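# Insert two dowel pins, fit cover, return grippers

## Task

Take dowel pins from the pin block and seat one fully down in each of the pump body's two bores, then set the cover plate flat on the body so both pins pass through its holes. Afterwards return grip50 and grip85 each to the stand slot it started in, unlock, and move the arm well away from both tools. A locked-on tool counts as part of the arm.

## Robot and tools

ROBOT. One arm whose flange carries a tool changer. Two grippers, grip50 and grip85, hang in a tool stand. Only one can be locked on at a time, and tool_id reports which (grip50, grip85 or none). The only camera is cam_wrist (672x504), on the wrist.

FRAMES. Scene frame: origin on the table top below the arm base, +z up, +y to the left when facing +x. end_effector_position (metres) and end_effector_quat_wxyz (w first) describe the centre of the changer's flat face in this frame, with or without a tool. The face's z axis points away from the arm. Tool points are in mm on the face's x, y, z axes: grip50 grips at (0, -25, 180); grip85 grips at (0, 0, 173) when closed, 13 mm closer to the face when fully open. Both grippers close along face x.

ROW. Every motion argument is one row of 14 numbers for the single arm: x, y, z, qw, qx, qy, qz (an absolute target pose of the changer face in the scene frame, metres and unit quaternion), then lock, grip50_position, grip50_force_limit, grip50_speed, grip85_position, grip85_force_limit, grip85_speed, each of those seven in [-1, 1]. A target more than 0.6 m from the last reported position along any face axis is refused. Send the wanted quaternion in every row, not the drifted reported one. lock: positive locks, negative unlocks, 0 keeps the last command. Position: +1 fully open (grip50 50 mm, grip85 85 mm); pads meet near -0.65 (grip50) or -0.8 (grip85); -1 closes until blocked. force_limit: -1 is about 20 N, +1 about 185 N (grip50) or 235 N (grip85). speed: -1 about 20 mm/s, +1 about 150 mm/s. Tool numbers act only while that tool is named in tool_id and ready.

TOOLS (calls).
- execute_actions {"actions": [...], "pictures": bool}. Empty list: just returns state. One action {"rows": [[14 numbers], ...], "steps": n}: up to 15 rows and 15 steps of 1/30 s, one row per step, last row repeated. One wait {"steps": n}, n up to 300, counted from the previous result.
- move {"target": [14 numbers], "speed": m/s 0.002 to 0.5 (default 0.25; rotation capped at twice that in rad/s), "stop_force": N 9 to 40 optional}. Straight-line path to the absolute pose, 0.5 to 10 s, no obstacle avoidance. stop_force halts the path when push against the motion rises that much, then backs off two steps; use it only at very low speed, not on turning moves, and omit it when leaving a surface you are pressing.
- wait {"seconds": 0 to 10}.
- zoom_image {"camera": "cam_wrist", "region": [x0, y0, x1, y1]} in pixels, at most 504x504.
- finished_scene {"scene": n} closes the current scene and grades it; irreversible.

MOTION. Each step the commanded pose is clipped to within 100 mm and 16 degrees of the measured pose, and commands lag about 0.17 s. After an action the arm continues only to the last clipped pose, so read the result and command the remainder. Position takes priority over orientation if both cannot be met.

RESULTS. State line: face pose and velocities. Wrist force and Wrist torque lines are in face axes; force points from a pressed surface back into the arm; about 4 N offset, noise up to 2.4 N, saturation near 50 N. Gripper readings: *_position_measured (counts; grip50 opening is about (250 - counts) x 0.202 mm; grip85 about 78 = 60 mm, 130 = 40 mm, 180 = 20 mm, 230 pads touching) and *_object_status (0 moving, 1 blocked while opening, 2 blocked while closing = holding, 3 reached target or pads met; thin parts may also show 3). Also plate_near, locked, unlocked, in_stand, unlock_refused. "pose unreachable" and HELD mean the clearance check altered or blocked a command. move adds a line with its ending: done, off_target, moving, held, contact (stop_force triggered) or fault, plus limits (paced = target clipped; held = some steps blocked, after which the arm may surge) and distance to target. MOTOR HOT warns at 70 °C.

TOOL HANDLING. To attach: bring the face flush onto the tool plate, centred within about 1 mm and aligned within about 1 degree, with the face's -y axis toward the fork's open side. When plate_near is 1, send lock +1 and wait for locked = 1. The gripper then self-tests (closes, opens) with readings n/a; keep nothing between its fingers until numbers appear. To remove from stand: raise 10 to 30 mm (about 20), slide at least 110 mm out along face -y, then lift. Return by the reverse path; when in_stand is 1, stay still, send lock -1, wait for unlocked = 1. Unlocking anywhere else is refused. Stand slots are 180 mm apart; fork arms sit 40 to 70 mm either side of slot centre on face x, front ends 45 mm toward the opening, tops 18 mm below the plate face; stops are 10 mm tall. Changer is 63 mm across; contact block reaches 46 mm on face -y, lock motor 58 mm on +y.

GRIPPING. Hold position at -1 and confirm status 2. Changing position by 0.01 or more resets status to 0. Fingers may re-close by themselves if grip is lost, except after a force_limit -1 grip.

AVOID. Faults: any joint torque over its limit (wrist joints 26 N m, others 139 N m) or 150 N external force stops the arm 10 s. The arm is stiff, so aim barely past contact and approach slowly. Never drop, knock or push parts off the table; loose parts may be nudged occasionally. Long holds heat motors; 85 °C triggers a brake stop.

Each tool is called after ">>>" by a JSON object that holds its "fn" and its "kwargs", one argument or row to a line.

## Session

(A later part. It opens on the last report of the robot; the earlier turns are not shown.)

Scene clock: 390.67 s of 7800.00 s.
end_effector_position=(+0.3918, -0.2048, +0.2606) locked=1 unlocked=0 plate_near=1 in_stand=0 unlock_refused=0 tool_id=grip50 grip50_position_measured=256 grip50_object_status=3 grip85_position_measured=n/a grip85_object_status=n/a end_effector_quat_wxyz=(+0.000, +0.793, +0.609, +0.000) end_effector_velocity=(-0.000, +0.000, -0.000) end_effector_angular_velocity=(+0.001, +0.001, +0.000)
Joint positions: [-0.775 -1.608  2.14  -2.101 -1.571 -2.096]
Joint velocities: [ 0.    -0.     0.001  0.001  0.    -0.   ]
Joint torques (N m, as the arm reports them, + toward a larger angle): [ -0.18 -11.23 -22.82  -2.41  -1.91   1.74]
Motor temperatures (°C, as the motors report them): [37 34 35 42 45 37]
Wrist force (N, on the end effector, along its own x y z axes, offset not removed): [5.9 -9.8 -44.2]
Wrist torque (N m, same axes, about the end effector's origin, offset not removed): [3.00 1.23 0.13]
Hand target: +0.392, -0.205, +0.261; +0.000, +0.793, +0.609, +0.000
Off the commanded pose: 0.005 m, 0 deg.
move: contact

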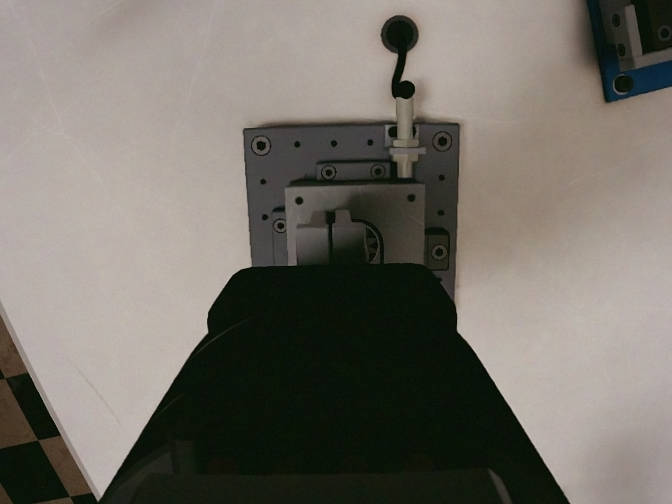

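>>> {"fn": "move", "kwargs": {
  "target": [0.3918,-0.2048,0.33,0,0.7934,0.6088,0,0,-1,0,0.5,1,-1,0],
  "speed": 0.1
}}

>>> {"fn": "move", "kwargs": {
  "target": [0.4741,-0.0930,0.319,0,0.7449,0.6672,0,0,-1,0,0.5,1,-1,0],
  "speed": 0.2
}}

>>> {"fn": "move", "kwargs": {
  "target": [0.6033,-0.1073,0.319,0,0.7449,0.6672,0,0,-1,0,0.5,1,-1,0],
  "speed": 0.06
}}

>>> {"fn": "move", "kwargs": {
  "target": [0.6033,-0.1073,0.2992,0,0.7449,0.6672,0,0,-1,0,0.5,1,-1,0],
  "speed": 0.01,
  "stop_force": 15
}}

Scene clock: 395.50 s of 7800.00 s.
end_effector_position=(+0.3920, -0.2049, +0.3296) locked=1 unlocked=0 plate_near=1 in_stand=0 unlock_refused=0 tool_id=grip50 grip50_position_measured=256 grip50_object_status=3 grip85_position_measured=n/a grip85_object_status=n/a end_effector_quat_wxyz=(+0.000, +0.793, +0.609, +0.000) end_effector_velocity=(-0.000, +0.000, +0.001) end_effector_angular_velocity=(+0.003, +0.004, +0.001)
Joint positions: [-0.775 -1.685  2.015 -1.9   -1.571 -2.096]
Joint velocities: [ 0.     0.    -0.003  0.008 -0.    -0.001]
Joint torques (N m, as the arm reports them, + toward a larger angle): [-10.23 -37.15 -40.    -2.1   -1.38  -1.73]
Motor temperatures (°C, as the motors report them): [37 34 35 42 45 37]
Wrist force (N, on the end effector, along its own x y z axes, offset not removed): [3.8 -3.6 1.8]
Wrist torque (N m, same axes, about the end effector's origin, offset not removed): [-0.28 -0.19 -0.27]
Hand target: +0.392, -0.205, +0.330; +0.000, +0.793, +0.609, +0.000
Off the commanded pose: 0.000 m, 0 deg.
After step 90, 0.63 s passed at rest.
move: done

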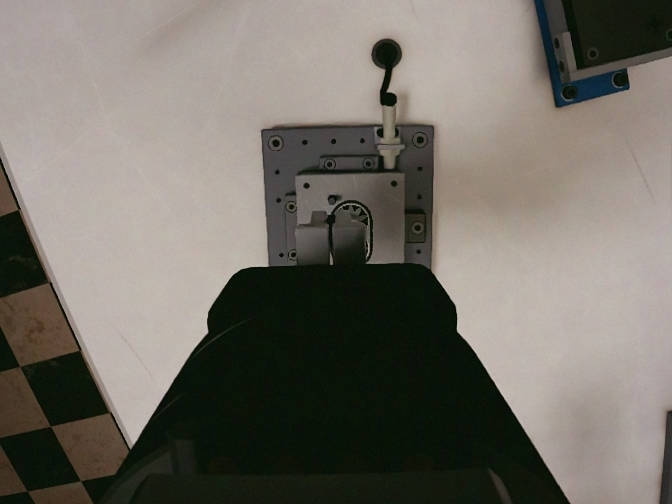

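Scene clock: 396.87 s of 7800.00 s.
end_effector_position=(+0.4737, -0.0932, +0.3190) locked=1 unlocked=0 plate_near=1 in_stand=0 unlock_refused=0 tool_id=grip50 grip50_position_measured=256 grip50_object_status=3 grip85_position_measured=n/a grip85_object_status=n/a end_effector_quat_wxyz=(-0.000, +0.745, +0.667, -0.001) end_effector_velocity=(+0.002, +0.001, +0.001) end_effector_angular_velocity=(-0.001, -0.003, +0.002)
Joint positions: [-0.461 -1.573  1.94  -1.936 -1.572 -1.934]
Joint velocities: [ 0.004  0.002 -0.005  0.     0.001  0.003]
Joint torques (N m, as the arm reports them, + toward a larger angle): [ 13.13 -20.64 -37.95  -5.89  -2.16   1.97]
Motor temperatures (°C, as the motors report them): [37 34 35 42 45 37]
Wrist force (N, on the end effector, along its own x y z axes, offset not removed): [-0.6 1.3 1.3]
Wrist torque (N m, same axes, about the end effector's origin, offset not removed): [0.01 0.22 0.04]
Hand target: +0.474, -0.093, +0.319; -0.000, +0.745, +0.667, -0.001
Off the commanded pose: 0.000 m, 0 deg.
move: done

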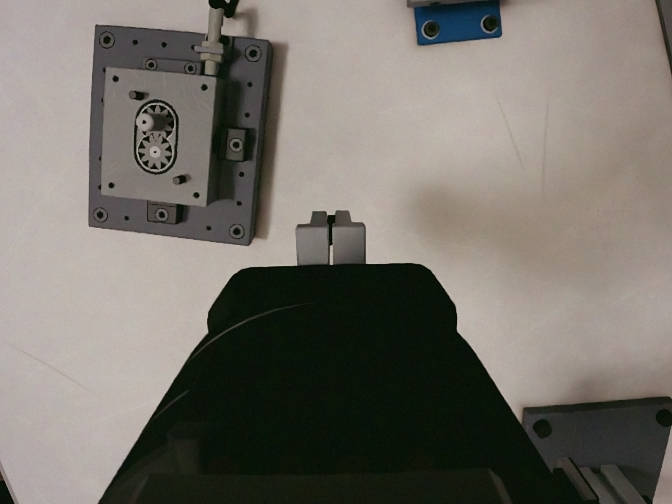

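Scene clock: 399.50 s of 7800.00 s.
end_effector_position=(+0.6030, -0.1073, +0.3188) locked=1 unlocked=0 plate_near=1 in_stand=0 unlock_refused=0 tool_id=grip50 grip50_position_measured=256 grip50_object_status=3 grip85_position_measured=n/a grip85_object_status=n/a end_effector_quat_wxyz=(+0.000, +0.745, +0.667, -0.000) end_effector_velocity=(+0.002, -0.001, +0.000) end_effector_angular_velocity=(-0.000, +0.000, +0.000)
Joint positions: [-0.383 -1.27   1.586 -1.886 -1.571 -1.856]
Joint velocities: [ 0.001  0.006 -0.008  0.002 -0.     0.   ]
Joint torques (N m, as the arm reports them, + toward a larger angle): [ 12.55 -35.51 -39.13  -2.08   1.28   1.84]
Motor temperatures (°C, as the motors report them): [37 34 35 42 45 37]
Wrist force (N, on the end effector, along its own x y z axes, offset not removed): [-0.3 -0.9 -0.8]
Wrist torque (N m, same axes, about the end effector's origin, offset not removed): [-0.16 0.05 -0.07]
Hand target: +0.603, -0.107, +0.319; +0.000, +0.745, +0.667, -0.000
Off the commanded pose: 0.000 m, 0 deg.
move: done

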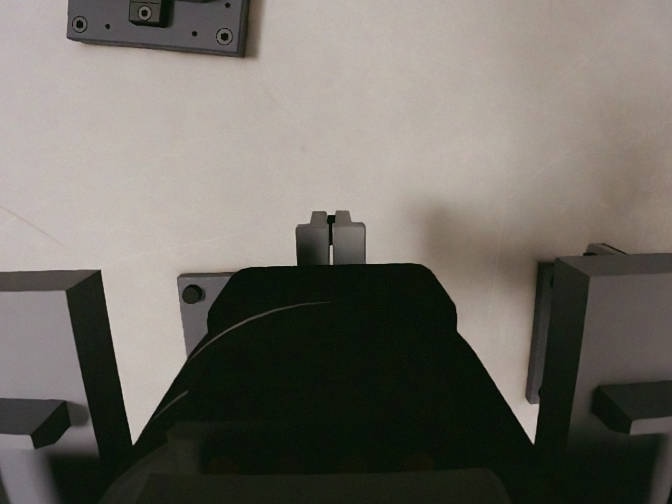

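Scene clock: 401.67 s of 7800.00 s.
end_effector_position=(+0.6032, -0.1073, +0.2995) locked=1 unlocked=0 plate_near=1 in_stand=1 unlock_refused=0 tool_id=grip50 grip50_position_measured=256 grip50_object_status=3 grip85_position_measured=n/a grip85_object_status=n/a end_effector_quat_wxyz=(-0.000, +0.745, +0.667, -0.000) end_effector_velocity=(-0.000, -0.000, -0.004) end_effector_angular_velocity=(+0.001, +0.001, -0.001)
Joint positions: [-0.383 -1.254  1.617 -1.932 -1.571 -1.856]
Joint velocities: [-0.     0.004  0.006 -0.008  0.001  0.   ]
Joint torques (N m, as the arm reports them, + toward a larger angle): [  9.65 -36.67 -23.18  -5.92   2.99   0.75]
Motor temperatures (°C, as the motors report them): [37 34 35 42 45 37]
Wrist force (N, on the end effector, along its own x y z axes, offset not removed): [0.1 -1.6 1.8]
Wrist torque (N m, same axes, about the end effector's origin, offset not removed): [-0.23 0.17 -0.15]
Hand target: +0.603, -0.107, +0.299; -0.000, +0.745, +0.667, -0.000
Off the commanded pose: 0.000 m, 0 deg.
move: done

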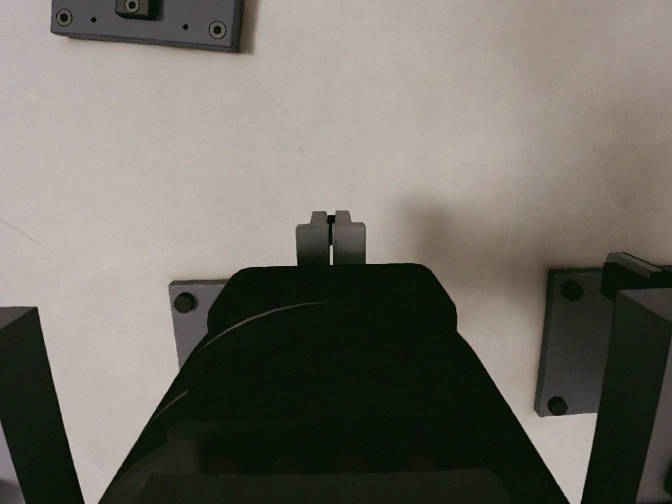

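>>> {"fn": "execute_actions", "kwargs": {
  "actions": [
    {"rows":[[0.6033,-0.1073,0.2992,0,0.7449,0.6672,0,-1,-1,0,0.5,1,-1,0]],"steps":15}
  ],
  "pictures": false
}}

>>> {"fn": "execute_actions", "kwargs": {
  "actions": [
    {"rows":[[0.6033,-0.1073,0.2992,0,0.7449,0.6672,0,-1,-1,0,0.5,1,-1,0]],"steps":15}
  ],
  "pictures": false
}}

>>> {"fn": "execute_actions", "kwargs": {
  "actions": [
    {"rows":[[0.6033,-0.1073,0.2992,0,0.7449,0.6672,0,-1,-1,0,0.5,1,-1,0]],"steps":6}
  ],
  "pictures": false
}}

Scene clock: 405.77 s of 7800.00 s.
end_effector_position=(+0.6033, -0.1073, +0.2991) locked=0 unlocked=0 plate_near=1 in_stand=1 unlock_refused=0 tool_id=none grip50_position_measured=n/a grip50_object_status=n/a grip85_position_measured=n/a grip85_object_status=n/a end_effector_quat_wxyz=(-0.000, +0.745, +0.667, -0.000) end_effector_velocity=(-0.000, +0.000, +0.001) end_effector_angular_velocity=(-0.001, -0.002, +0.001)
Joint positions: [-0.383 -1.254  1.618 -1.933 -1.571 -1.856]
Joint velocities: [-0.    -0.001  0.    -0.001  0.    -0.001]
Joint torques (N m, as the arm reports them, + toward a larger angle): [ 13.8  -20.72 -28.77  -1.66  -0.82   1.98]
Motor temperatures (°C, as the motors report them): [37 34 35 42 45 37]
Wrist force (N, on the end effector, along its own x y z axes, offset not removed): [3.0 -8.3 -9.7]
Wrist torque (N m, same axes, about the end effector's origin, offset not removed): [0.30 0.41 -0.18]
Hand target: +0.603, -0.107, +0.299; +0.000, +0.745, +0.667, -0.000
Off the commanded pose: 0.000 m, 0 deg.
Steps of this call (steps 1 to 90: nothing new was sent; then 0.60 s passed at rest; steps 91 to 105: all 15 steps of this action). Readings (end_effector_position | what the end effector reports):
91: (+0.6032, -0.1073, +0.2991) | locked=1 unlocked=0 plate_near=1 in_stand=1 unlock_refused=0 tool_id=grip50 grip50_position_measured=256 grip50_object_status=3 grip85_position_measured=n/a grip85_object_status=n/a
92: (+0.6032, -0.1073, +0.2991) | locked=1 unlocked=0 plate_near=1 in_stand=1 unlock_refused=0 tool_id=grip50 grip50_position_measured=256 grip50_object_status=3 grip85_position_measured=n/a grip85_object_status=n/a
94: (+0.6032, -0.1073, +0.2991) | locked=1 unlocked=0 plate_near=1 in_stand=1 unlock_refused=0 tool_id=grip50 grip50_position_measured=256 grip50_object_status=3 grip85_position_measured=n/a grip85_object_status=n/a
98: (+0.6032, -0.1073, +0.2991) | locked=0 unlocked=0 plate_near=1 in_stand=1 unlock_refused=0 tool_id=none grip50_position_measured=n/a grip50_object_status=n/a grip85_position_measured=n/a grip85_object_status=n/a
105: the state above

Scene clock: 406.27 s of 7800.00 s.
end_effector_position=(+0.6033, -0.1073, +0.2992) locked=0 unlocked=1 plate_near=1 in_stand=1 unlock_refused=0 tool_id=none grip50_position_measured=n/a grip50_object_status=n/a grip85_position_measured=n/a grip85_object_status=n/a end_effector_quat_wxyz=(-0.000, +0.745, +0.667, -0.000) end_effector_velocity=(-0.000, +0.000, -0.001) end_effector_angular_velocity=(+0.001, +0.001, +0.000)
Joint positions: [-0.383 -1.254  1.618 -1.933 -1.571 -1.856]
Joint velocities: [ 0.     0.001  0.001  0.    -0.    -0.   ]
Joint torques (N m, as the arm reports them, + toward a larger angle): [ 11.69 -26.88 -31.27  -2.04   1.54   1.89]
Motor temperatures (°C, as the motors report them): [37 34 35 42 45 37]
Wrist force (N, on the end effector, along its own x y z axes, offset not removed): [1.3 -8.2 -5.9]
Wrist torque (N m, same axes, about the end effector's origin, offset not removed): [0.07 0.31 -0.11]
Hand target: +0.603, -0.107, +0.299; +0.000, +0.745, +0.667, -0.000
Off the commanded pose: 0.000 m, 0 deg.
Steps of this call (steps 1 to 15: all 15 steps of this action). Readings (end_effector_position | what the end effector reports):
1: (+0.6033, -0.1073, +0.2992) | locked=0 unlocked=0 plate_near=1 in_stand=1 unlock_refused=0 tool_id=none grip50_position_measured=n/a grip50_object_status=n/a grip85_position_measured=n/a grip85_object_status=n/a
2: (+0.6033, -0.1073, +0.2992) | locked=0 unlocked=0 plate_near=1 in_stand=1 unlock_refused=0 tool_id=none grip50_position_measured=n/a grip50_object_status=n/a grip85_position_measured=n/a grip85_object_status=n/a
4: (+0.6033, -0.1073, +0.2992) | locked=0 unlocked=0 plate_near=1 in_stand=1 unlock_refused=0 tool_id=none grip50_position_measured=n/a grip50_object_status=n/a grip85_position_measured=n/a grip85_object_status=n/a
8: (+0.6033, -0.1073, +0.2992) | locked=0 unlocked=0 plate_near=1 in_stand=1 unlock_refused=0 tool_id=none grip50_position_measured=n/a grip50_object_status=n/a grip85_position_measured=n/a grip85_object_status=n/a
15: the state above

Scene clock: 406.47 s of 7800.00 s.
end_effector_position=(+0.6033, -0.1073, +0.2992) locked=0 unlocked=1 plate_near=1 in_stand=1 unlock_refused=0 tool_id=none grip50_position_measured=n/a grip50_object_status=n/a grip85_position_measured=n/a grip85_object_status=n/a end_effector_quat_wxyz=(-0.000, +0.745, +0.667, -0.000) end_effector_velocity=(+0.000, -0.000, -0.001) end_effector_angular_velocity=(+0.001, +0.000, -0.001)
Joint positions: [-0.383 -1.254  1.618 -1.933 -1.571 -1.856]
Joint velocities: [-0.     0.002 -0.    -0.001  0.     0.001]
Joint torques (N m, as the arm reports them, + toward a larger angle): [ 11.84 -27.64 -30.91  -2.17   2.7    1.53]
Motor temperatures (°C, as the motors report them): [37 34 35 42 45 37]
Wrist force (N, on the end effector, along its own x y z axes, offset not removed): [4.1 -9.5 -6.5]
Wrist torque (N m, same axes, about the end effector's origin, offset not removed): [0.15 0.13 -0.37]
Hand target: +0.603, -0.107, +0.299; +0.000, +0.745, +0.667, -0.000
Off the commanded pose: 0.000 m, 0 deg.
Steps of this call (steps 1 to 6: all 6 steps of this action). Readings (end_effector_position | what the end effector reports):
1: (+0.6033, -0.1073, +0.2992) | locked=0 unlocked=1 plate_near=1 in_stand=1 unlock_refused=0 tool_id=none grip50_position_measured=n/a grip50_object_status=n/a grip85_position_measured=n/a grip85_object_status=n/a
2: (+0.6033, -0.1073, +0.2992) | locked=0 unlocked=1 plate_near=1 in_stand=1 unlock_refused=0 tool_id=none grip50_position_measured=n/a grip50_object_status=n/a grip85_position_measured=n/a grip85_object_status=n/a
4: (+0.6033, -0.1073, +0.2992) | locked=0 unlocked=1 plate_near=1 in_stand=1 unlock_refused=0 tool_id=none grip50_position_measured=n/a grip50_object_status=n/a grip85_position_measured=n/a grip85_object_status=n/a
6: the state above

>>> {"fn": "move", "kwargs": {
  "target": [0.6033,-0.1073,0.34,0,0.7449,0.6672,0,0,0,0,0,1,-1,0],
  "speed": 0.08
}}

>>> {"fn": "move", "kwargs": {
  "target": [0.6226,0.0713,0.335,0,0.7458,0.6662,0,0,0,0,0,1,-1,0],
  "speed": 0.2
}}

>>> {"fn": "move", "kwargs": {
  "target": [0.6226,0.0713,0.308,0,0.7458,0.6662,0,0,0,0,0,1,-1,0],
  "speed": 0.03
}}

>>> {"fn": "move", "kwargs": {
  "target": [0.6226,0.0713,0.296,0,0.7458,0.6662,0,0,0,0,0,1,-1,0],
  "speed": 0.005,
  "stop_force": 10
}}

Scene clock: 411.10 s of 7800.00 s.
end_effector_position=(+0.6034, -0.1073, +0.3397) locked=0 unlocked=1 plate_near=0 in_stand=0 unlock_refused=0 tool_id=none grip50_position_measured=n/a grip50_object_status=n/a grip85_position_measured=n/a grip85_object_status=n/a end_effector_quat_wxyz=(+0.000, +0.745, +0.667, +0.000) end_effector_velocity=(-0.000, +0.000, +0.002) end_effector_angular_velocity=(+0.001, +0.001, -0.000)
Joint positions: [-0.383 -1.283  1.548 -1.835 -1.571 -1.856]
Joint velocities: [-0.    -0.001 -0.005  0.007  0.     0.   ]
Joint torques (N m, as the arm reports them, + toward a larger angle): [  6.21 -50.42 -33.19  -0.82   1.41   1.83]
Motor temperatures (°C, as the motors report them): [37 34 35 42 45 37]
Wrist force (N, on the end effector, along its own x y z axes, offset not removed): [0.7 0.3 2.0]
Wrist torque (N m, same axes, about the end effector's origin, offset not removed): [-0.11 0.01 -0.22]
Hand target: +0.603, -0.107, +0.340; +0.000, +0.745, +0.667, +0.000
Off the commanded pose: 0.000 m, 0 deg.
After step 90, 0.63 s passed at rest.
move: done

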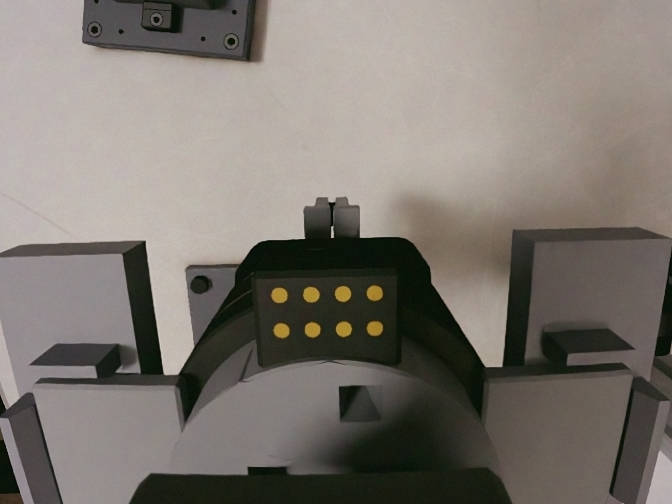

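Scene clock: 412.63 s of 7800.00 s.
end_effector_position=(+0.6224, +0.0709, +0.3350) locked=0 unlocked=1 plate_near=0 in_stand=0 unlock_refused=0 tool_id=none grip50_position_measured=n/a grip50_object_status=n/a grip85_position_measured=n/a grip85_object_status=n/a end_effector_quat_wxyz=(+0.000, +0.746, +0.666, -0.001) end_effector_velocity=(+0.001, +0.002, -0.000) end_effector_angular_velocity=(+0.000, +0.001, -0.002)
Joint positions: [-0.089 -1.249  1.514 -1.835 -1.572 -1.559]
Joint velocities: [ 0.004  0.002 -0.002  0.001  0.     0.006]
Joint torques (N m, as the arm reports them, + toward a larger angle): [ 13.43 -29.19 -33.5   -0.97  -2.22   1.96]
Motor temperatures (°C, as the motors report them): [37 34 35 42 45 37]
Wrist force (N, on the end effector, along its own x y z axes, offset not removed): [1.2 0.2 0.9]
Wrist torque (N m, same axes, about the end effector's origin, offset not removed): [0.08 0.04 -0.02]
Hand target: +0.622, +0.071, +0.335; +0.000, +0.746, +0.666, -0.001
Off the commanded pose: 0.000 m, 0 deg.
move: done

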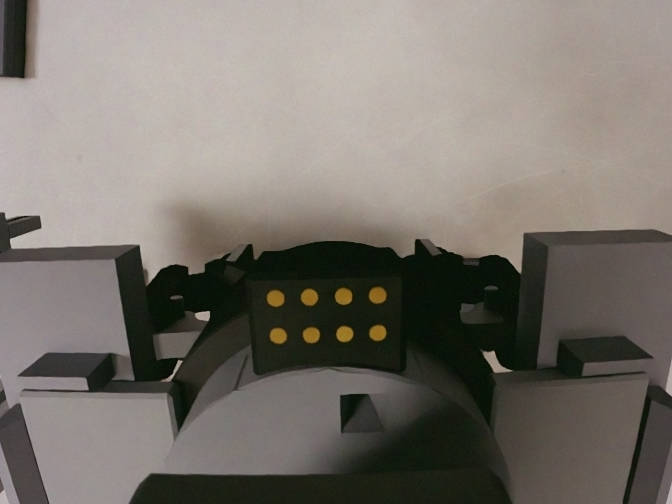

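Scene clock: 413.90 s of 7800.00 s.
end_effector_position=(+0.6225, +0.0713, +0.3083) locked=0 unlocked=1 plate_near=0 in_stand=0 unlock_refused=0 tool_id=none grip50_position_measured=n/a grip50_object_status=n/a grip85_position_measured=n/a grip85_object_status=n/a end_effector_quat_wxyz=(-0.000, +0.746, +0.666, -0.000) end_effector_velocity=(-0.000, -0.000, -0.003) end_effector_angular_velocity=(-0.000, +0.002, +0.000)
Joint positions: [-0.088 -1.23   1.56  -1.899 -1.571 -1.559]
Joint velocities: [ 0.     0.003  0.005 -0.006 -0.    -0.   ]
Joint torques (N m, as the arm reports them, + toward a larger angle): [ 13.35 -29.53 -15.08  -4.72   2.46   2.06]
Motor temperatures (°C, as the motors report them): [37 34 35 42 45 37]
Wrist force (N, on the end effector, along its own x y z axes, offset not removed): [1.8 0.4 1.3]
Wrist torque (N m, same axes, about the end effector's origin, offset not removed): [0.06 -0.12 -0.01]
Hand target: +0.623, +0.071, +0.308; -0.000, +0.746, +0.666, -0.000
Off the commanded pose: 0.000 m, 0 deg.
move: done

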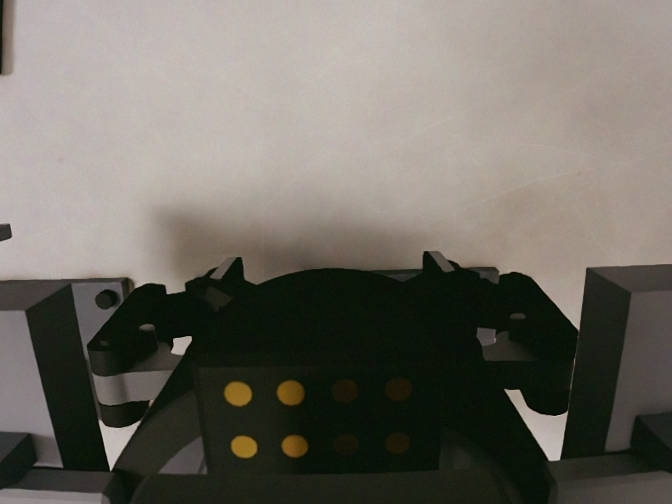

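Scene clock: 416.00 s of 7800.00 s.
end_effector_position=(+0.6225, +0.0713, +0.2998) locked=0 unlocked=1 plate_near=1 in_stand=1 unlock_refused=0 tool_id=none grip50_position_measured=n/a grip50_object_status=n/a grip85_position_measured=n/a grip85_object_status=n/a end_effector_quat_wxyz=(-0.000, +0.746, +0.666, -0.000) end_effector_velocity=(-0.000, +0.000, +0.000) end_effector_angular_velocity=(+0.000, +0.005, +0.000)
Joint positions: [-0.088 -1.223  1.574 -1.92  -1.571 -1.559]
Joint velocities: [ 0.     0.001 -0.004  0.007 -0.     0.   ]
Joint torques (N m, as the arm reports them, + toward a larger angle): [ 12.57 -27.06 -32.65  -4.18   2.79   2.15]
Motor temperatures (°C, as the motors report them): [37 34 35 42 45 37]
Wrist force (N, on the end effector, along its own x y z axes, offset not removed): [-15.9 -32.3 -16.8]
Wrist torque (N m, same axes, about the end effector's origin, offset not removed): [0.44 0.17 -0.59]
Hand target: +0.623, +0.071, +0.300; -0.000, +0.746, +0.666, -0.000
Off the commanded pose: 0.004 m, 0 deg.
move: contact

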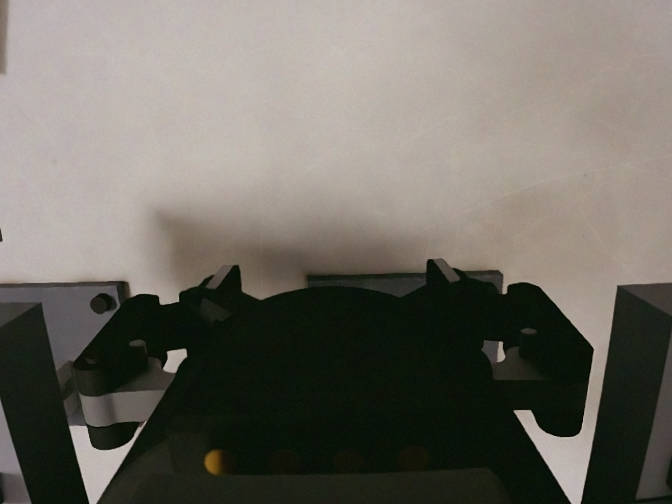

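>>> {"fn": "move", "kwargs": {
  "target": [0.6221,0.0711,0.2994,0,0.7458,0.6662,0,0,0,0,0,1,-1,0],
  "speed": 0.002
}}

>>> {"fn": "execute_actions", "kwargs": {
  "actions": [
    {"rows":[[0.6221,0.0711,0.2993,0,0.7458,0.6662,0,1,0,0,0,1,-1,0]],"steps":15}
  ],
  "pictures": false
}}

>>> {"fn": "execute_actions", "kwargs": {
  "actions": [
    {"rows":[[0.6221,0.0711,0.2993,0,0.7458,0.6662,0,1,0,0,0,1,-1,0]],"steps":15}
  ],
  "pictures": false
}}

>>> {"fn": "wait", "kwargs": {
  "seconds": 2
}}

Scene clock: 420.47 s of 7800.00 s.
end_effector_position=(+0.6221, +0.0712, +0.2995) locked=0 unlocked=1 plate_near=1 in_stand=1 unlock_refused=0 tool_id=none grip50_position_measured=n/a grip50_object_status=n/a grip85_position_measured=n/a grip85_object_status=n/a end_effector_quat_wxyz=(-0.000, +0.746, +0.666, +0.000) end_effector_velocity=(+0.000, -0.000, +0.001) end_effector_angular_velocity=(-0.000, -0.004, -0.000)
Joint positions: [-0.089 -1.224  1.576 -1.921 -1.571 -1.559]
Joint velocities: [-0.001 -0.001  0.    -0.003 -0.    -0.   ]
Joint torques (N m, as the arm reports them, + toward a larger angle): [-16.7  -46.85 -12.09  -3.83   1.49  -1.52]
Motor temperatures (°C, as the motors report them): [37 34 35 42 45 37]
Wrist force (N, on the end effector, along its own x y z axes, offset not removed): [7.7 -1.8 -5.5]
Wrist torque (N m, same axes, about the end effector's origin, offset not removed): [-0.15 -0.09 -0.61]
Hand target: +0.622, +0.071, +0.299; -0.000, +0.746, +0.666, +0.000
Off the commanded pose: 0.000 m, 0 deg.
After step 90, 0.77 s passed at rest.
move: done

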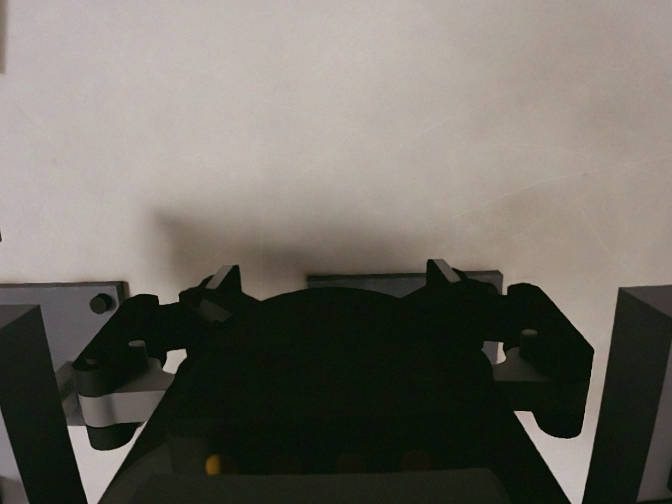

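Scene clock: 420.97 s of 7800.00 s.
end_effector_position=(+0.6221, +0.0711, +0.2994) locked=0 unlocked=0 plate_near=1 in_stand=1 unlock_refused=0 tool_id=none grip50_position_measured=n/a grip50_object_status=n/a grip85_position_measured=n/a grip85_object_status=n/a end_effector_quat_wxyz=(+0.000, +0.746, +0.666, +0.000) end_effector_velocity=(-0.000, -0.000, -0.001) end_effector_angular_velocity=(+0.000, +0.003, -0.001)
Joint positions: [-0.089 -1.224  1.576 -1.922 -1.571 -1.559]
Joint velocities: [-0.001  0.002  0.001  0.001 -0.    -0.   ]
Joint torques (N m, as the arm reports them, + toward a larger angle): [-17.26 -38.38  -9.46  -3.73  -0.04  -1.18]
Motor temperatures (°C, as the motors report them): [37 34 35 42 45 37]
Wrist force (N, on the end effector, along its own x y z axes, offset not removed): [5.9 -2.1 -9.4]
Wrist torque (N m, same axes, about the end effector's origin, offset not removed): [0.04 0.12 -0.86]
Hand target: +0.622, +0.071, +0.299; -0.000, +0.746, +0.666, +0.000
Off the commanded pose: 0.000 m, 0 deg.
Steps of this call (steps 1 to 15: all 15 steps of this action). Readings (end_effector_position | what the end effector reports):
1: (+0.6221, +0.0712, +0.2995) | locked=0 unlocked=0 plate_near=1 in_stand=1 unlock_refused=0 tool_id=none grip50_position_measured=n/a grip50_object_status=n/a grip85_position_measured=n/a grip85_object_status=n/a
2: (+0.6221, +0.0711, +0.2994) | locked=0 unlocked=0 plate_near=1 in_stand=1 unlock_refused=0 tool_id=none grip50_position_measured=n/a grip50_object_status=n/a grip85_position_measured=n/a grip85_object_status=n/a
4: (+0.6221, +0.0711, +0.2994) | locked=0 unlocked=0 plate_near=1 in_stand=1 unlock_refused=0 tool_id=none grip50_position_measured=n/a grip50_object_status=n/a grip85_position_measured=n/a grip85_object_status=n/a
8: (+0.6221, +0.0711, +0.2994) | locked=0 unlocked=0 plate_near=1 in_stand=1 unlock_refused=0 tool_id=none grip50_position_measured=n/a grip50_object_status=n/a grip85_position_measured=n/a grip85_object_status=n/a
15: the state above

Scene clock: 421.47 s of 7800.00 s.
end_effector_position=(+0.6221, +0.0711, +0.2993) locked=1 unlocked=0 plate_near=1 in_stand=1 unlock_refused=0 tool_id=grip85 grip50_position_measured=n/a grip50_object_status=n/a grip85_position_measured=n/a grip85_object_status=n/a end_effector_quat_wxyz=(-0.000, +0.746, +0.666, +0.000) end_effector_velocity=(+0.000, +0.000, +0.001) end_effector_angular_velocity=(+0.001, -0.002, -0.001)
Joint positions: [-0.089 -1.224  1.576 -1.922 -1.571 -1.559]
Joint velocities: [-0.    -0.    -0.001 -0.001  0.001  0.001]
Joint torques (N m, as the arm reports them, + toward a larger angle): [-17.3  -37.81 -36.65  -5.96  -2.02   1.44]
Motor temperatures (°C, as the motors report them): [37 34 35 42 45 37]
Wrist force (N, on the end effector, along its own x y z axes, offset not removed): [2.4 -20.9 -18.8]
Wrist torque (N m, same axes, about the end effector's origin, offset not removed): [0.69 1.42 -1.45]
Hand target: +0.622, +0.071, +0.299; -0.000, +0.746, +0.666, +0.000
Off the commanded pose: 0.000 m, 0 deg.
Steps of this call (steps 1 to 15: all 15 steps of this action). Readings (end_effector_position | what the end effector reports):
1: (+0.6221, +0.0711, +0.2994) | locked=0 unlocked=0 plate_near=1 in_stand=1 unlock_refused=0 tool_id=none grip50_position_measured=n/a grip50_object_status=n/a grip85_position_measured=n/a grip85_object_status=n/a
2: (+0.6221, +0.0711, +0.2994) | locked=0 unlocked=0 plate_near=1 in_stand=1 unlock_refused=0 tool_id=none grip50_position_measured=n/a grip50_object_status=n/a grip85_position_measured=n/a grip85_object_status=n/a
4: (+0.6221, +0.0711, +0.2993) | locked=0 unlocked=0 plate_near=1 in_stand=1 unlock_refused=0 tool_id=none grip50_position_measured=n/a grip50_object_status=n/a grip85_position_measured=n/a grip85_object_status=n/a
8: (+0.6220, +0.0711, +0.2993) | locked=0 unlocked=0 plate_near=1 in_stand=1 unlock_refused=0 tool_id=none grip50_position_measured=n/a grip50_object_status=n/a grip85_position_measured=n/a grip85_object_status=n/a
15: the state above

Scene clock: 423.47 s of 7800.00 s.
end_effector_position=(+0.6221, +0.0711, +0.2993) locked=1 unlocked=0 plate_near=1 in_stand=1 unlock_refused=0 tool_id=grip85 grip50_position_measured=n/a grip50_object_status=n/a grip85_position_measured=n/a grip85_object_status=n/a end_effector_quat_wxyz=(+0.000, +0.746, +0.666, +0.000) end_effector_velocity=(-0.000, +0.001, +0.001) end_effector_angular_velocity=(-0.001, -0.002, +0.001)
Joint positions: [-0.089 -1.224  1.576 -1.922 -1.571 -1.559]
Joint velocities: [ 0.001 -0.001 -0.    -0.    -0.     0.   ]
Joint torques (N m, as the arm reports them, + toward a larger angle): [-14.55 -22.19 -36.57  -9.09  -3.61   3.57]
Motor temperatures (°C, as the motors report them): [37 34 35 42 45 37]
Wrist force (N, on the end effector, along its own x y z axes, offset not removed): [2.7 -31.3 -18.4]
Wrist torque (N m, same axes, about the end effector's origin, offset not removed): [0.71 1.37 -1.75]
Hand target: +0.622, +0.071, +0.299; -0.000, +0.746, +0.666, +0.000
Off the commanded pose: 0.000 m, 0 deg.
Steps of this call (steps 1 to 60: nothing new was sent). Readings (end_effector_position | what the end effector reports):
1: (+0.6221, +0.0711, +0.2993) | locked=1 unlocked=0 plate_near=1 in_stand=1 unlock_refused=0 tool_id=grip85 grip50_position_measured=n/a grip50_object_status=n/a grip85_position_measured=n/a grip85_object_status=n/a
2: (+0.6221, +0.0711, +0.2993) | locked=1 unlocked=0 plate_near=1 in_stand=1 unlock_refused=0 tool_id=grip85 grip50_position_measured=n/a grip50_object_status=n/a grip85_position_measured=n/a grip85_object_status=n/a
4: (+0.6221, +0.0711, +0.2993) | locked=1 unlocked=0 plate_near=1 in_stand=1 unlock_refused=0 tool_id=grip85 grip50_position_measured=n/a grip50_object_status=n/a grip85_position_measured=n/a grip85_object_status=n/a
8: (+0.6221, +0.0711, +0.2993) | locked=1 unlocked=0 plate_near=1 in_stand=1 unlock_refused=0 tool_id=grip85 grip50_position_measured=n/a grip50_object_status=n/a grip85_position_measured=n/a grip85_object_status=n/a
60: the state above

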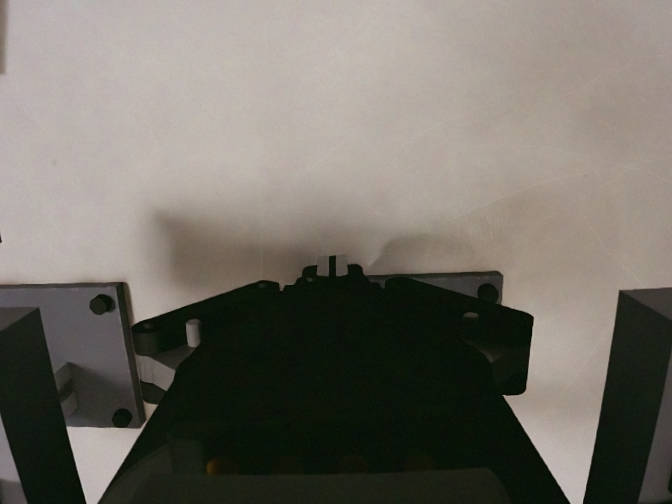

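>>> {"fn": "move", "kwargs": {
  "target": [0.6219,0.0711,0.319,0,0.7443,0.6679,0,0,0,0,0,1,-1,0],
  "speed": 0.02
}}

>>> {"fn": "move", "kwargs": {
  "target": [0.4927,0.0854,0.319,0,0.7443,0.6679,0,0,0,0,0,-1,-1,0],
  "speed": 0.08
}}

>>> {"fn": "move", "kwargs": {
  "target": [0.40,0.02,0.40,0,0.7071,0.7071,0,0,0,0,0,1,-1,0],
  "speed": 0.15
}}

Scene clock: 431.30 s of 7800.00 s.
end_effector_position=(+0.6220, +0.0711, +0.3187) locked=1 unlocked=0 plate_near=1 in_stand=0 unlock_refused=0 tool_id=grip85 grip50_position_measured=n/a grip50_object_status=n/a grip85_position_measured=3 grip85_object_status=3 end_effector_quat_wxyz=(+0.000, +0.744, +0.668, +0.000) end_effector_velocity=(+0.000, +0.000, +0.003) end_effector_angular_velocity=(-0.001, -0.003, +0.003)
Joint positions: [-0.089 -1.239  1.544 -1.875 -1.571 -1.564]
Joint velocities: [ 0.001 -0.002 -0.005  0.004 -0.    -0.002]
Joint torques (N m, as the arm reports them, + toward a larger angle): [-13.35 -58.43 -38.24  -1.52   2.64  -1.65]
Motor temperatures (°C, as the motors report them): [37 34 35 42 45 37]
Wrist force (N, on the end effector, along its own x y z axes, offset not removed): [-0.9 1.8 1.6]
Wrist torque (N m, same axes, about the end effector's origin, offset not removed): [0.17 0.14 -0.13]
Hand target: +0.622, +0.071, +0.319; +0.000, +0.744, +0.668, +0.000
Off the commanded pose: 0.000 m, 0 deg.
After step 110, 2.87 s passed at rest.
move: done

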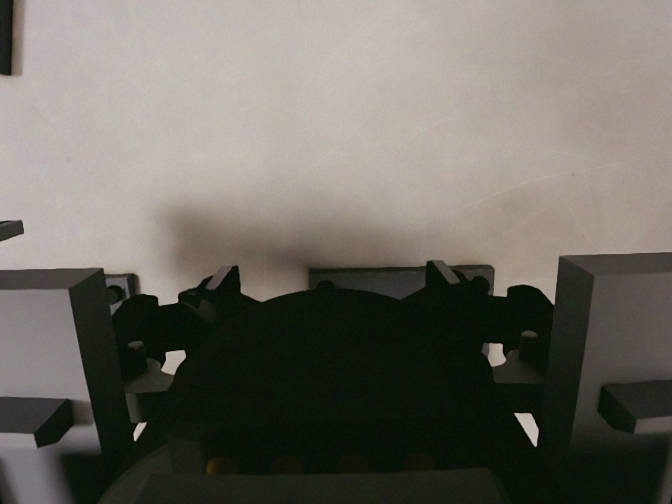

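Scene clock: 433.43 s of 7800.00 s.
end_effector_position=(+0.4929, +0.0854, +0.3192) locked=1 unlocked=0 plate_near=1 in_stand=0 unlock_refused=0 tool_id=grip85 grip50_position_measured=n/a grip50_object_status=n/a grip85_position_measured=230 grip85_object_status=3 end_effector_quat_wxyz=(+0.000, +0.744, +0.668, -0.000) end_effector_velocity=(-0.003, +0.000, +0.001) end_effector_angular_velocity=(+0.001, -0.001, -0.000)
Joint positions: [-0.086 -1.531  1.897 -1.935 -1.571 -1.561]
Joint velocities: [-0.001 -0.007  0.006  0.     0.001 -0.   ]
Joint torques (N m, as the arm reports them, + toward a larger angle): [ -8.16 -44.28 -20.48  -5.75  -0.46  -1.73]
Motor temperatures (°C, as the motors report them): [37 34 35 42 45 37]
Wrist force (N, on the end effector, along its own x y z axes, offset not removed): [0.4 0.0 1.4]
Wrist torque (N m, same axes, about the end effector's origin, offset not removed): [-0.06 0.05 -0.02]
Hand target: +0.493, +0.085, +0.319; +0.000, +0.744, +0.668, -0.000
Off the commanded pose: 0.000 m, 0 deg.
move: done

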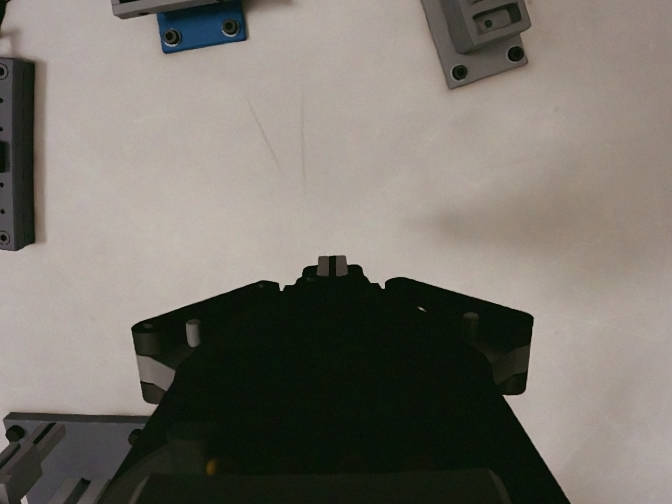

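Scene clock: 434.97 s of 7800.00 s.
end_effector_position=(+0.4005, +0.0202, +0.3999) locked=1 unlocked=0 plate_near=1 in_stand=0 unlock_refused=0 tool_id=grip85 grip50_position_measured=n/a grip50_object_status=n/a grip85_position_measured=3 grip85_object_status=3 end_effector_quat_wxyz=(-0.000, +0.707, +0.707, +0.000) end_effector_velocity=(-0.002, -0.002, +0.002) end_effector_angular_velocity=(+0.001, +0.001, +0.001)
Joint positions: [-0.277 -1.834  1.949 -1.685 -1.57  -1.859]
Joint velocities: [-0.006 -0.006 -0.     0.007  0.001 -0.007]
Joint torques (N m, as the arm reports them, + toward a larger angle): [-13.35 -29.71 -37.96  -1.78   2.64  -1.64]
Motor temperatures (°C, as the motors report them): [37 34 35 42 45 37]
Wrist force (N, on the end effector, along its own x y z axes, offset not removed): [-1.5 -2.2 3.4]
Wrist torque (N m, same axes, about the end effector's origin, offset not removed): [-0.04 0.10 -0.05]
Hand target: +0.400, +0.020, +0.400; -0.000, +0.707, +0.707, +0.000
Off the commanded pose: 0.001 m, 0 deg.
move: done

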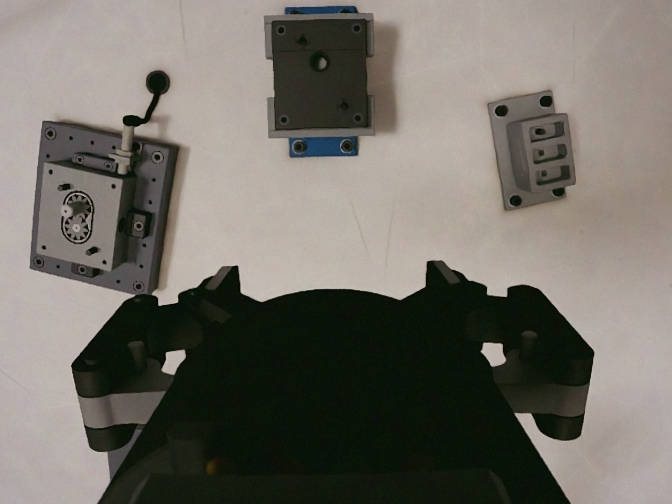

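>>> {"fn": "zoom_image", "kwargs": {
  "camera": "cam_wrist",
  "region": [240, 0, 420, 170]
}}

Region (240, 0, 420, 170) of cam_wrist's 672x504 image, scaled by 2.800, with more detail than that image has.

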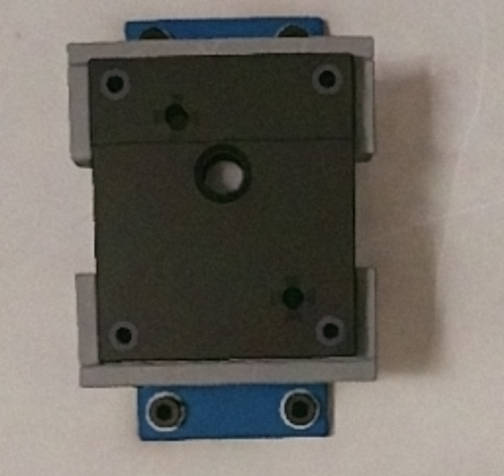

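>>> {"fn": "move", "kwargs": {
  "target": [0.345,0.015,0.36,0,0.7096,0.7046,0,0,0,0,0,1,-1,0],
  "speed": 0.1
}}

>>> {"fn": "move", "kwargs": {
  "target": [0.345,0.015,0.355,0,0.7096,0.7046,0,0,0,0,0,1,-1,0],
  "speed": 0.008
}}

>>> {"fn": "zoom_image", "kwargs": {
  "camera": "cam_wrist",
  "region": [230, 50, 430, 250]
}}

Scene clock: 444.47 s of 7800.00 s.
end_effector_position=(+0.3452, +0.0151, +0.3602) locked=1 unlocked=0 plate_near=1 in_stand=0 unlock_refused=0 tool_id=grip85 grip50_position_measured=n/a grip50_object_status=n/a grip85_position_measured=3 grip85_object_status=3 end_effector_quat_wxyz=(-0.000, +0.710, +0.705, +0.000) end_effector_velocity=(-0.002, -0.000, -0.001) end_effector_angular_velocity=(-0.000, -0.003, -0.000)
Joint positions: [-0.34  -1.975  2.142 -1.736 -1.571 -1.916]
Joint velocities: [-0.003 -0.007  0.006 -0.001  0.001 -0.003]
Joint torques (N m, as the arm reports them, + toward a larger angle): [-13.96 -22.44 -21.88  -5.85   2.45  -1.7 ]
Motor temperatures (°C, as the motors report them): [37 34 35 42 45 37]
Wrist force (N, on the end effector, along its own x y z axes, offset not removed): [0.7 2.4 1.6]
Wrist torque (N m, same axes, about the end effector's origin, offset not removed): [0.06 0.10 0.06]
Hand target: +0.345, +0.015, +0.360; -0.000, +0.710, +0.705, +0.000
Off the commanded pose: 0.000 m, 0 deg.
After step 90, 5.27 s passed at rest.
move: done

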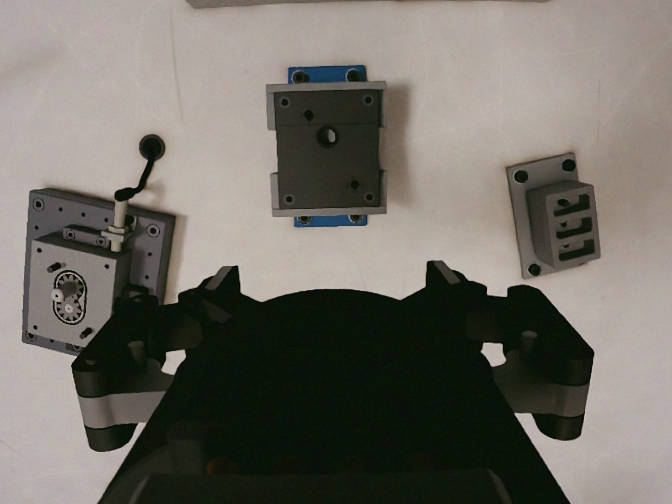

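Scene clock: 445.33 s of 7800.00 s.
end_effector_position=(+0.3450, +0.0150, +0.3553) locked=1 unlocked=0 plate_near=1 in_stand=0 unlock_refused=0 tool_id=grip85 grip50_position_measured=n/a grip50_object_status=n/a grip85_position_measured=3 grip85_object_status=3 end_effector_quat_wxyz=(-0.000, +0.710, +0.705, +0.000) end_effector_velocity=(-0.000, -0.000, -0.002) end_effector_angular_velocity=(-0.001, +0.001, -0.001)
Joint positions: [-0.341 -1.973  2.153 -1.75  -1.571 -1.916]
Joint velocities: [-0.001  0.001  0.006 -0.006 -0.001 -0.   ]
Joint torques (N m, as the arm reports them, + toward a larger angle): [-14.09  -1.59 -22.15  -6.18  -2.52  -1.72]
Motor temperatures (°C, as the motors report them): [37 34 35 42 45 37]
Wrist force (N, on the end effector, along its own x y z axes, offset not removed): [0.2 1.4 2.1]
Wrist torque (N m, same axes, about the end effector's origin, offset not removed): [0.11 0.07 -0.08]
Hand target: +0.345, +0.015, +0.355; -0.000, +0.710, +0.705, -0.000
Off the commanded pose: 0.000 m, 0 deg.
move: done

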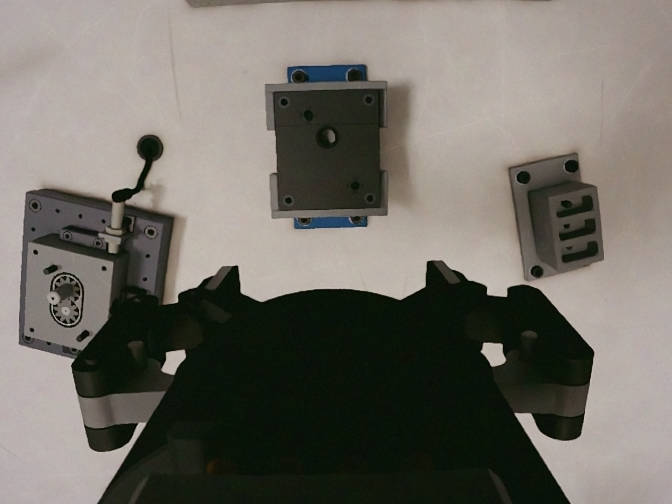

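Region (230, 50, 430, 250) of cam_wrist's 672x504 image, scaled by 2.520, with more detail than that image has.

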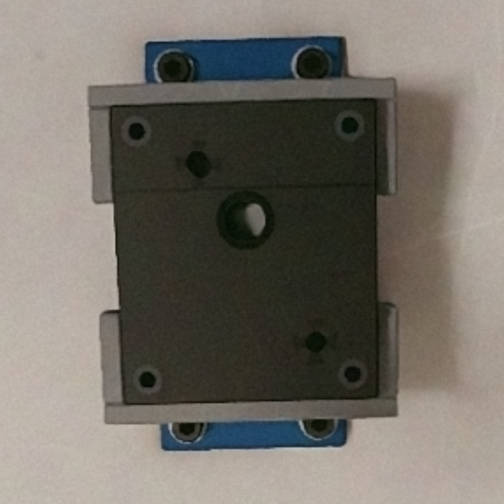

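>>> {"fn": "move", "kwargs": {
  "target": [0.2911,0.0145,0.275,0,0.7096,0.7046,0,0,0,0,0,-1,-1,1],
  "speed": 0.06
}}

>>> {"fn": "move", "kwargs": {
  "target": [0.2911,0.0145,0.23,0,0.7096,0.7046,0,0,0,0,0,-1,-1,1],
  "speed": 0.006,
  "stop_force": 10
}}

Scene clock: 453.07 s of 7800.00 s.
end_effector_position=(+0.2911, +0.0146, +0.2753) locked=1 unlocked=0 plate_near=1 in_stand=0 unlock_refused=0 tool_id=grip85 grip50_position_measured=n/a grip50_object_status=n/a grip85_position_measured=231 grip85_object_status=3 end_effector_quat_wxyz=(-0.000, +0.710, +0.705, +0.000) end_effector_velocity=(-0.001, -0.000, -0.002) end_effector_angular_velocity=(-0.000, -0.001, -0.000)
Joint positions: [-0.413 -2.089  2.422 -1.903 -1.571 -1.988]
Joint velocities: [-0.002 -0.003  0.006 -0.004  0.    -0.002]
Joint torques (N m, as the arm reports them, + toward a larger angle): [-13.99 -16.88 -21.27  -6.07   2.57  -1.69]
Motor temperatures (°C, as the motors report them): [37 34 35 42 45 37]
Wrist force (N, on the end effector, along its own x y z axes, offset not removed): [-0.1 -0.1 3.1]
Wrist torque (N m, same axes, about the end effector's origin, offset not removed): [-0.01 -0.01 -0.14]
Hand target: +0.291, +0.015, +0.275; -0.000, +0.710, +0.705, +0.000
Off the commanded pose: 0.000 m, 0 deg.
After step 90, 2.67 s passed at rest.
move: done

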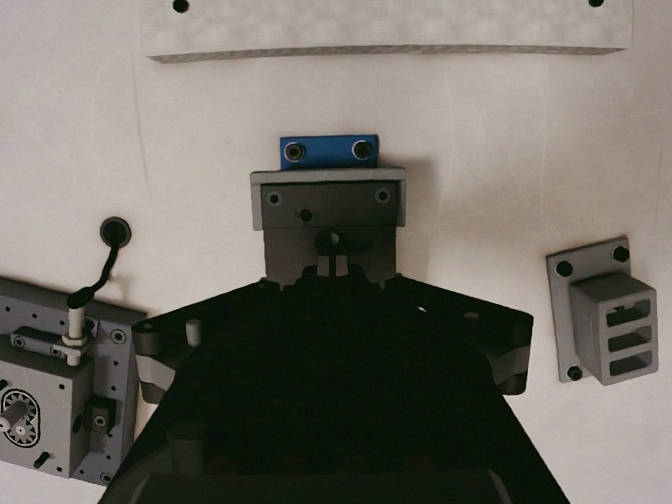

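Scene clock: 457.37 s of 7800.00 s.
end_effector_position=(+0.2911, +0.0146, +0.2519) locked=1 unlocked=0 plate_near=1 in_stand=0 unlock_refused=0 tool_id=grip85 grip50_position_measured=n/a grip50_object_status=n/a grip85_position_measured=231 grip85_object_status=3 end_effector_quat_wxyz=(+0.000, +0.710, +0.705, +0.000) end_effector_velocity=(-0.000, +0.000, +0.001) end_effector_angular_velocity=(+0.001, +0.004, +0.001)
Joint positions: [-0.413 -2.058  2.473 -1.985 -1.571 -1.989]
Joint velocities: [ 0.    -0.002 -0.004  0.01  -0.    -0.   ]
Joint torques (N m, as the arm reports them, + toward a larger angle): [-13.4   -2.58 -14.86   0.76  -2.4   -1.69]
Motor temperatures (°C, as the motors report them): [37 34 35 42 45 37]
Wrist force (N, on the end effector, along its own x y z axes, offset not removed): [6.5 -8.1 -50.0]
Wrist torque (N m, same axes, about the end effector's origin, offset not removed): [2.25 1.32 -0.08]
Hand target: +0.291, +0.015, +0.252; +0.000, +0.710, +0.705, +0.000
Off the commanded pose: 0.022 m, 0 deg.
move: contact

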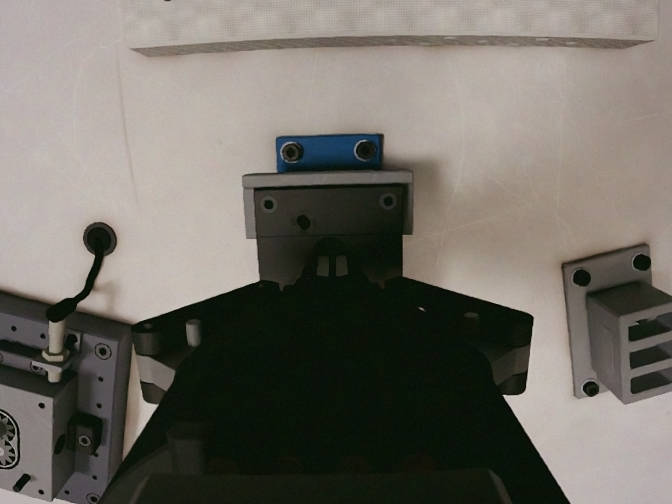

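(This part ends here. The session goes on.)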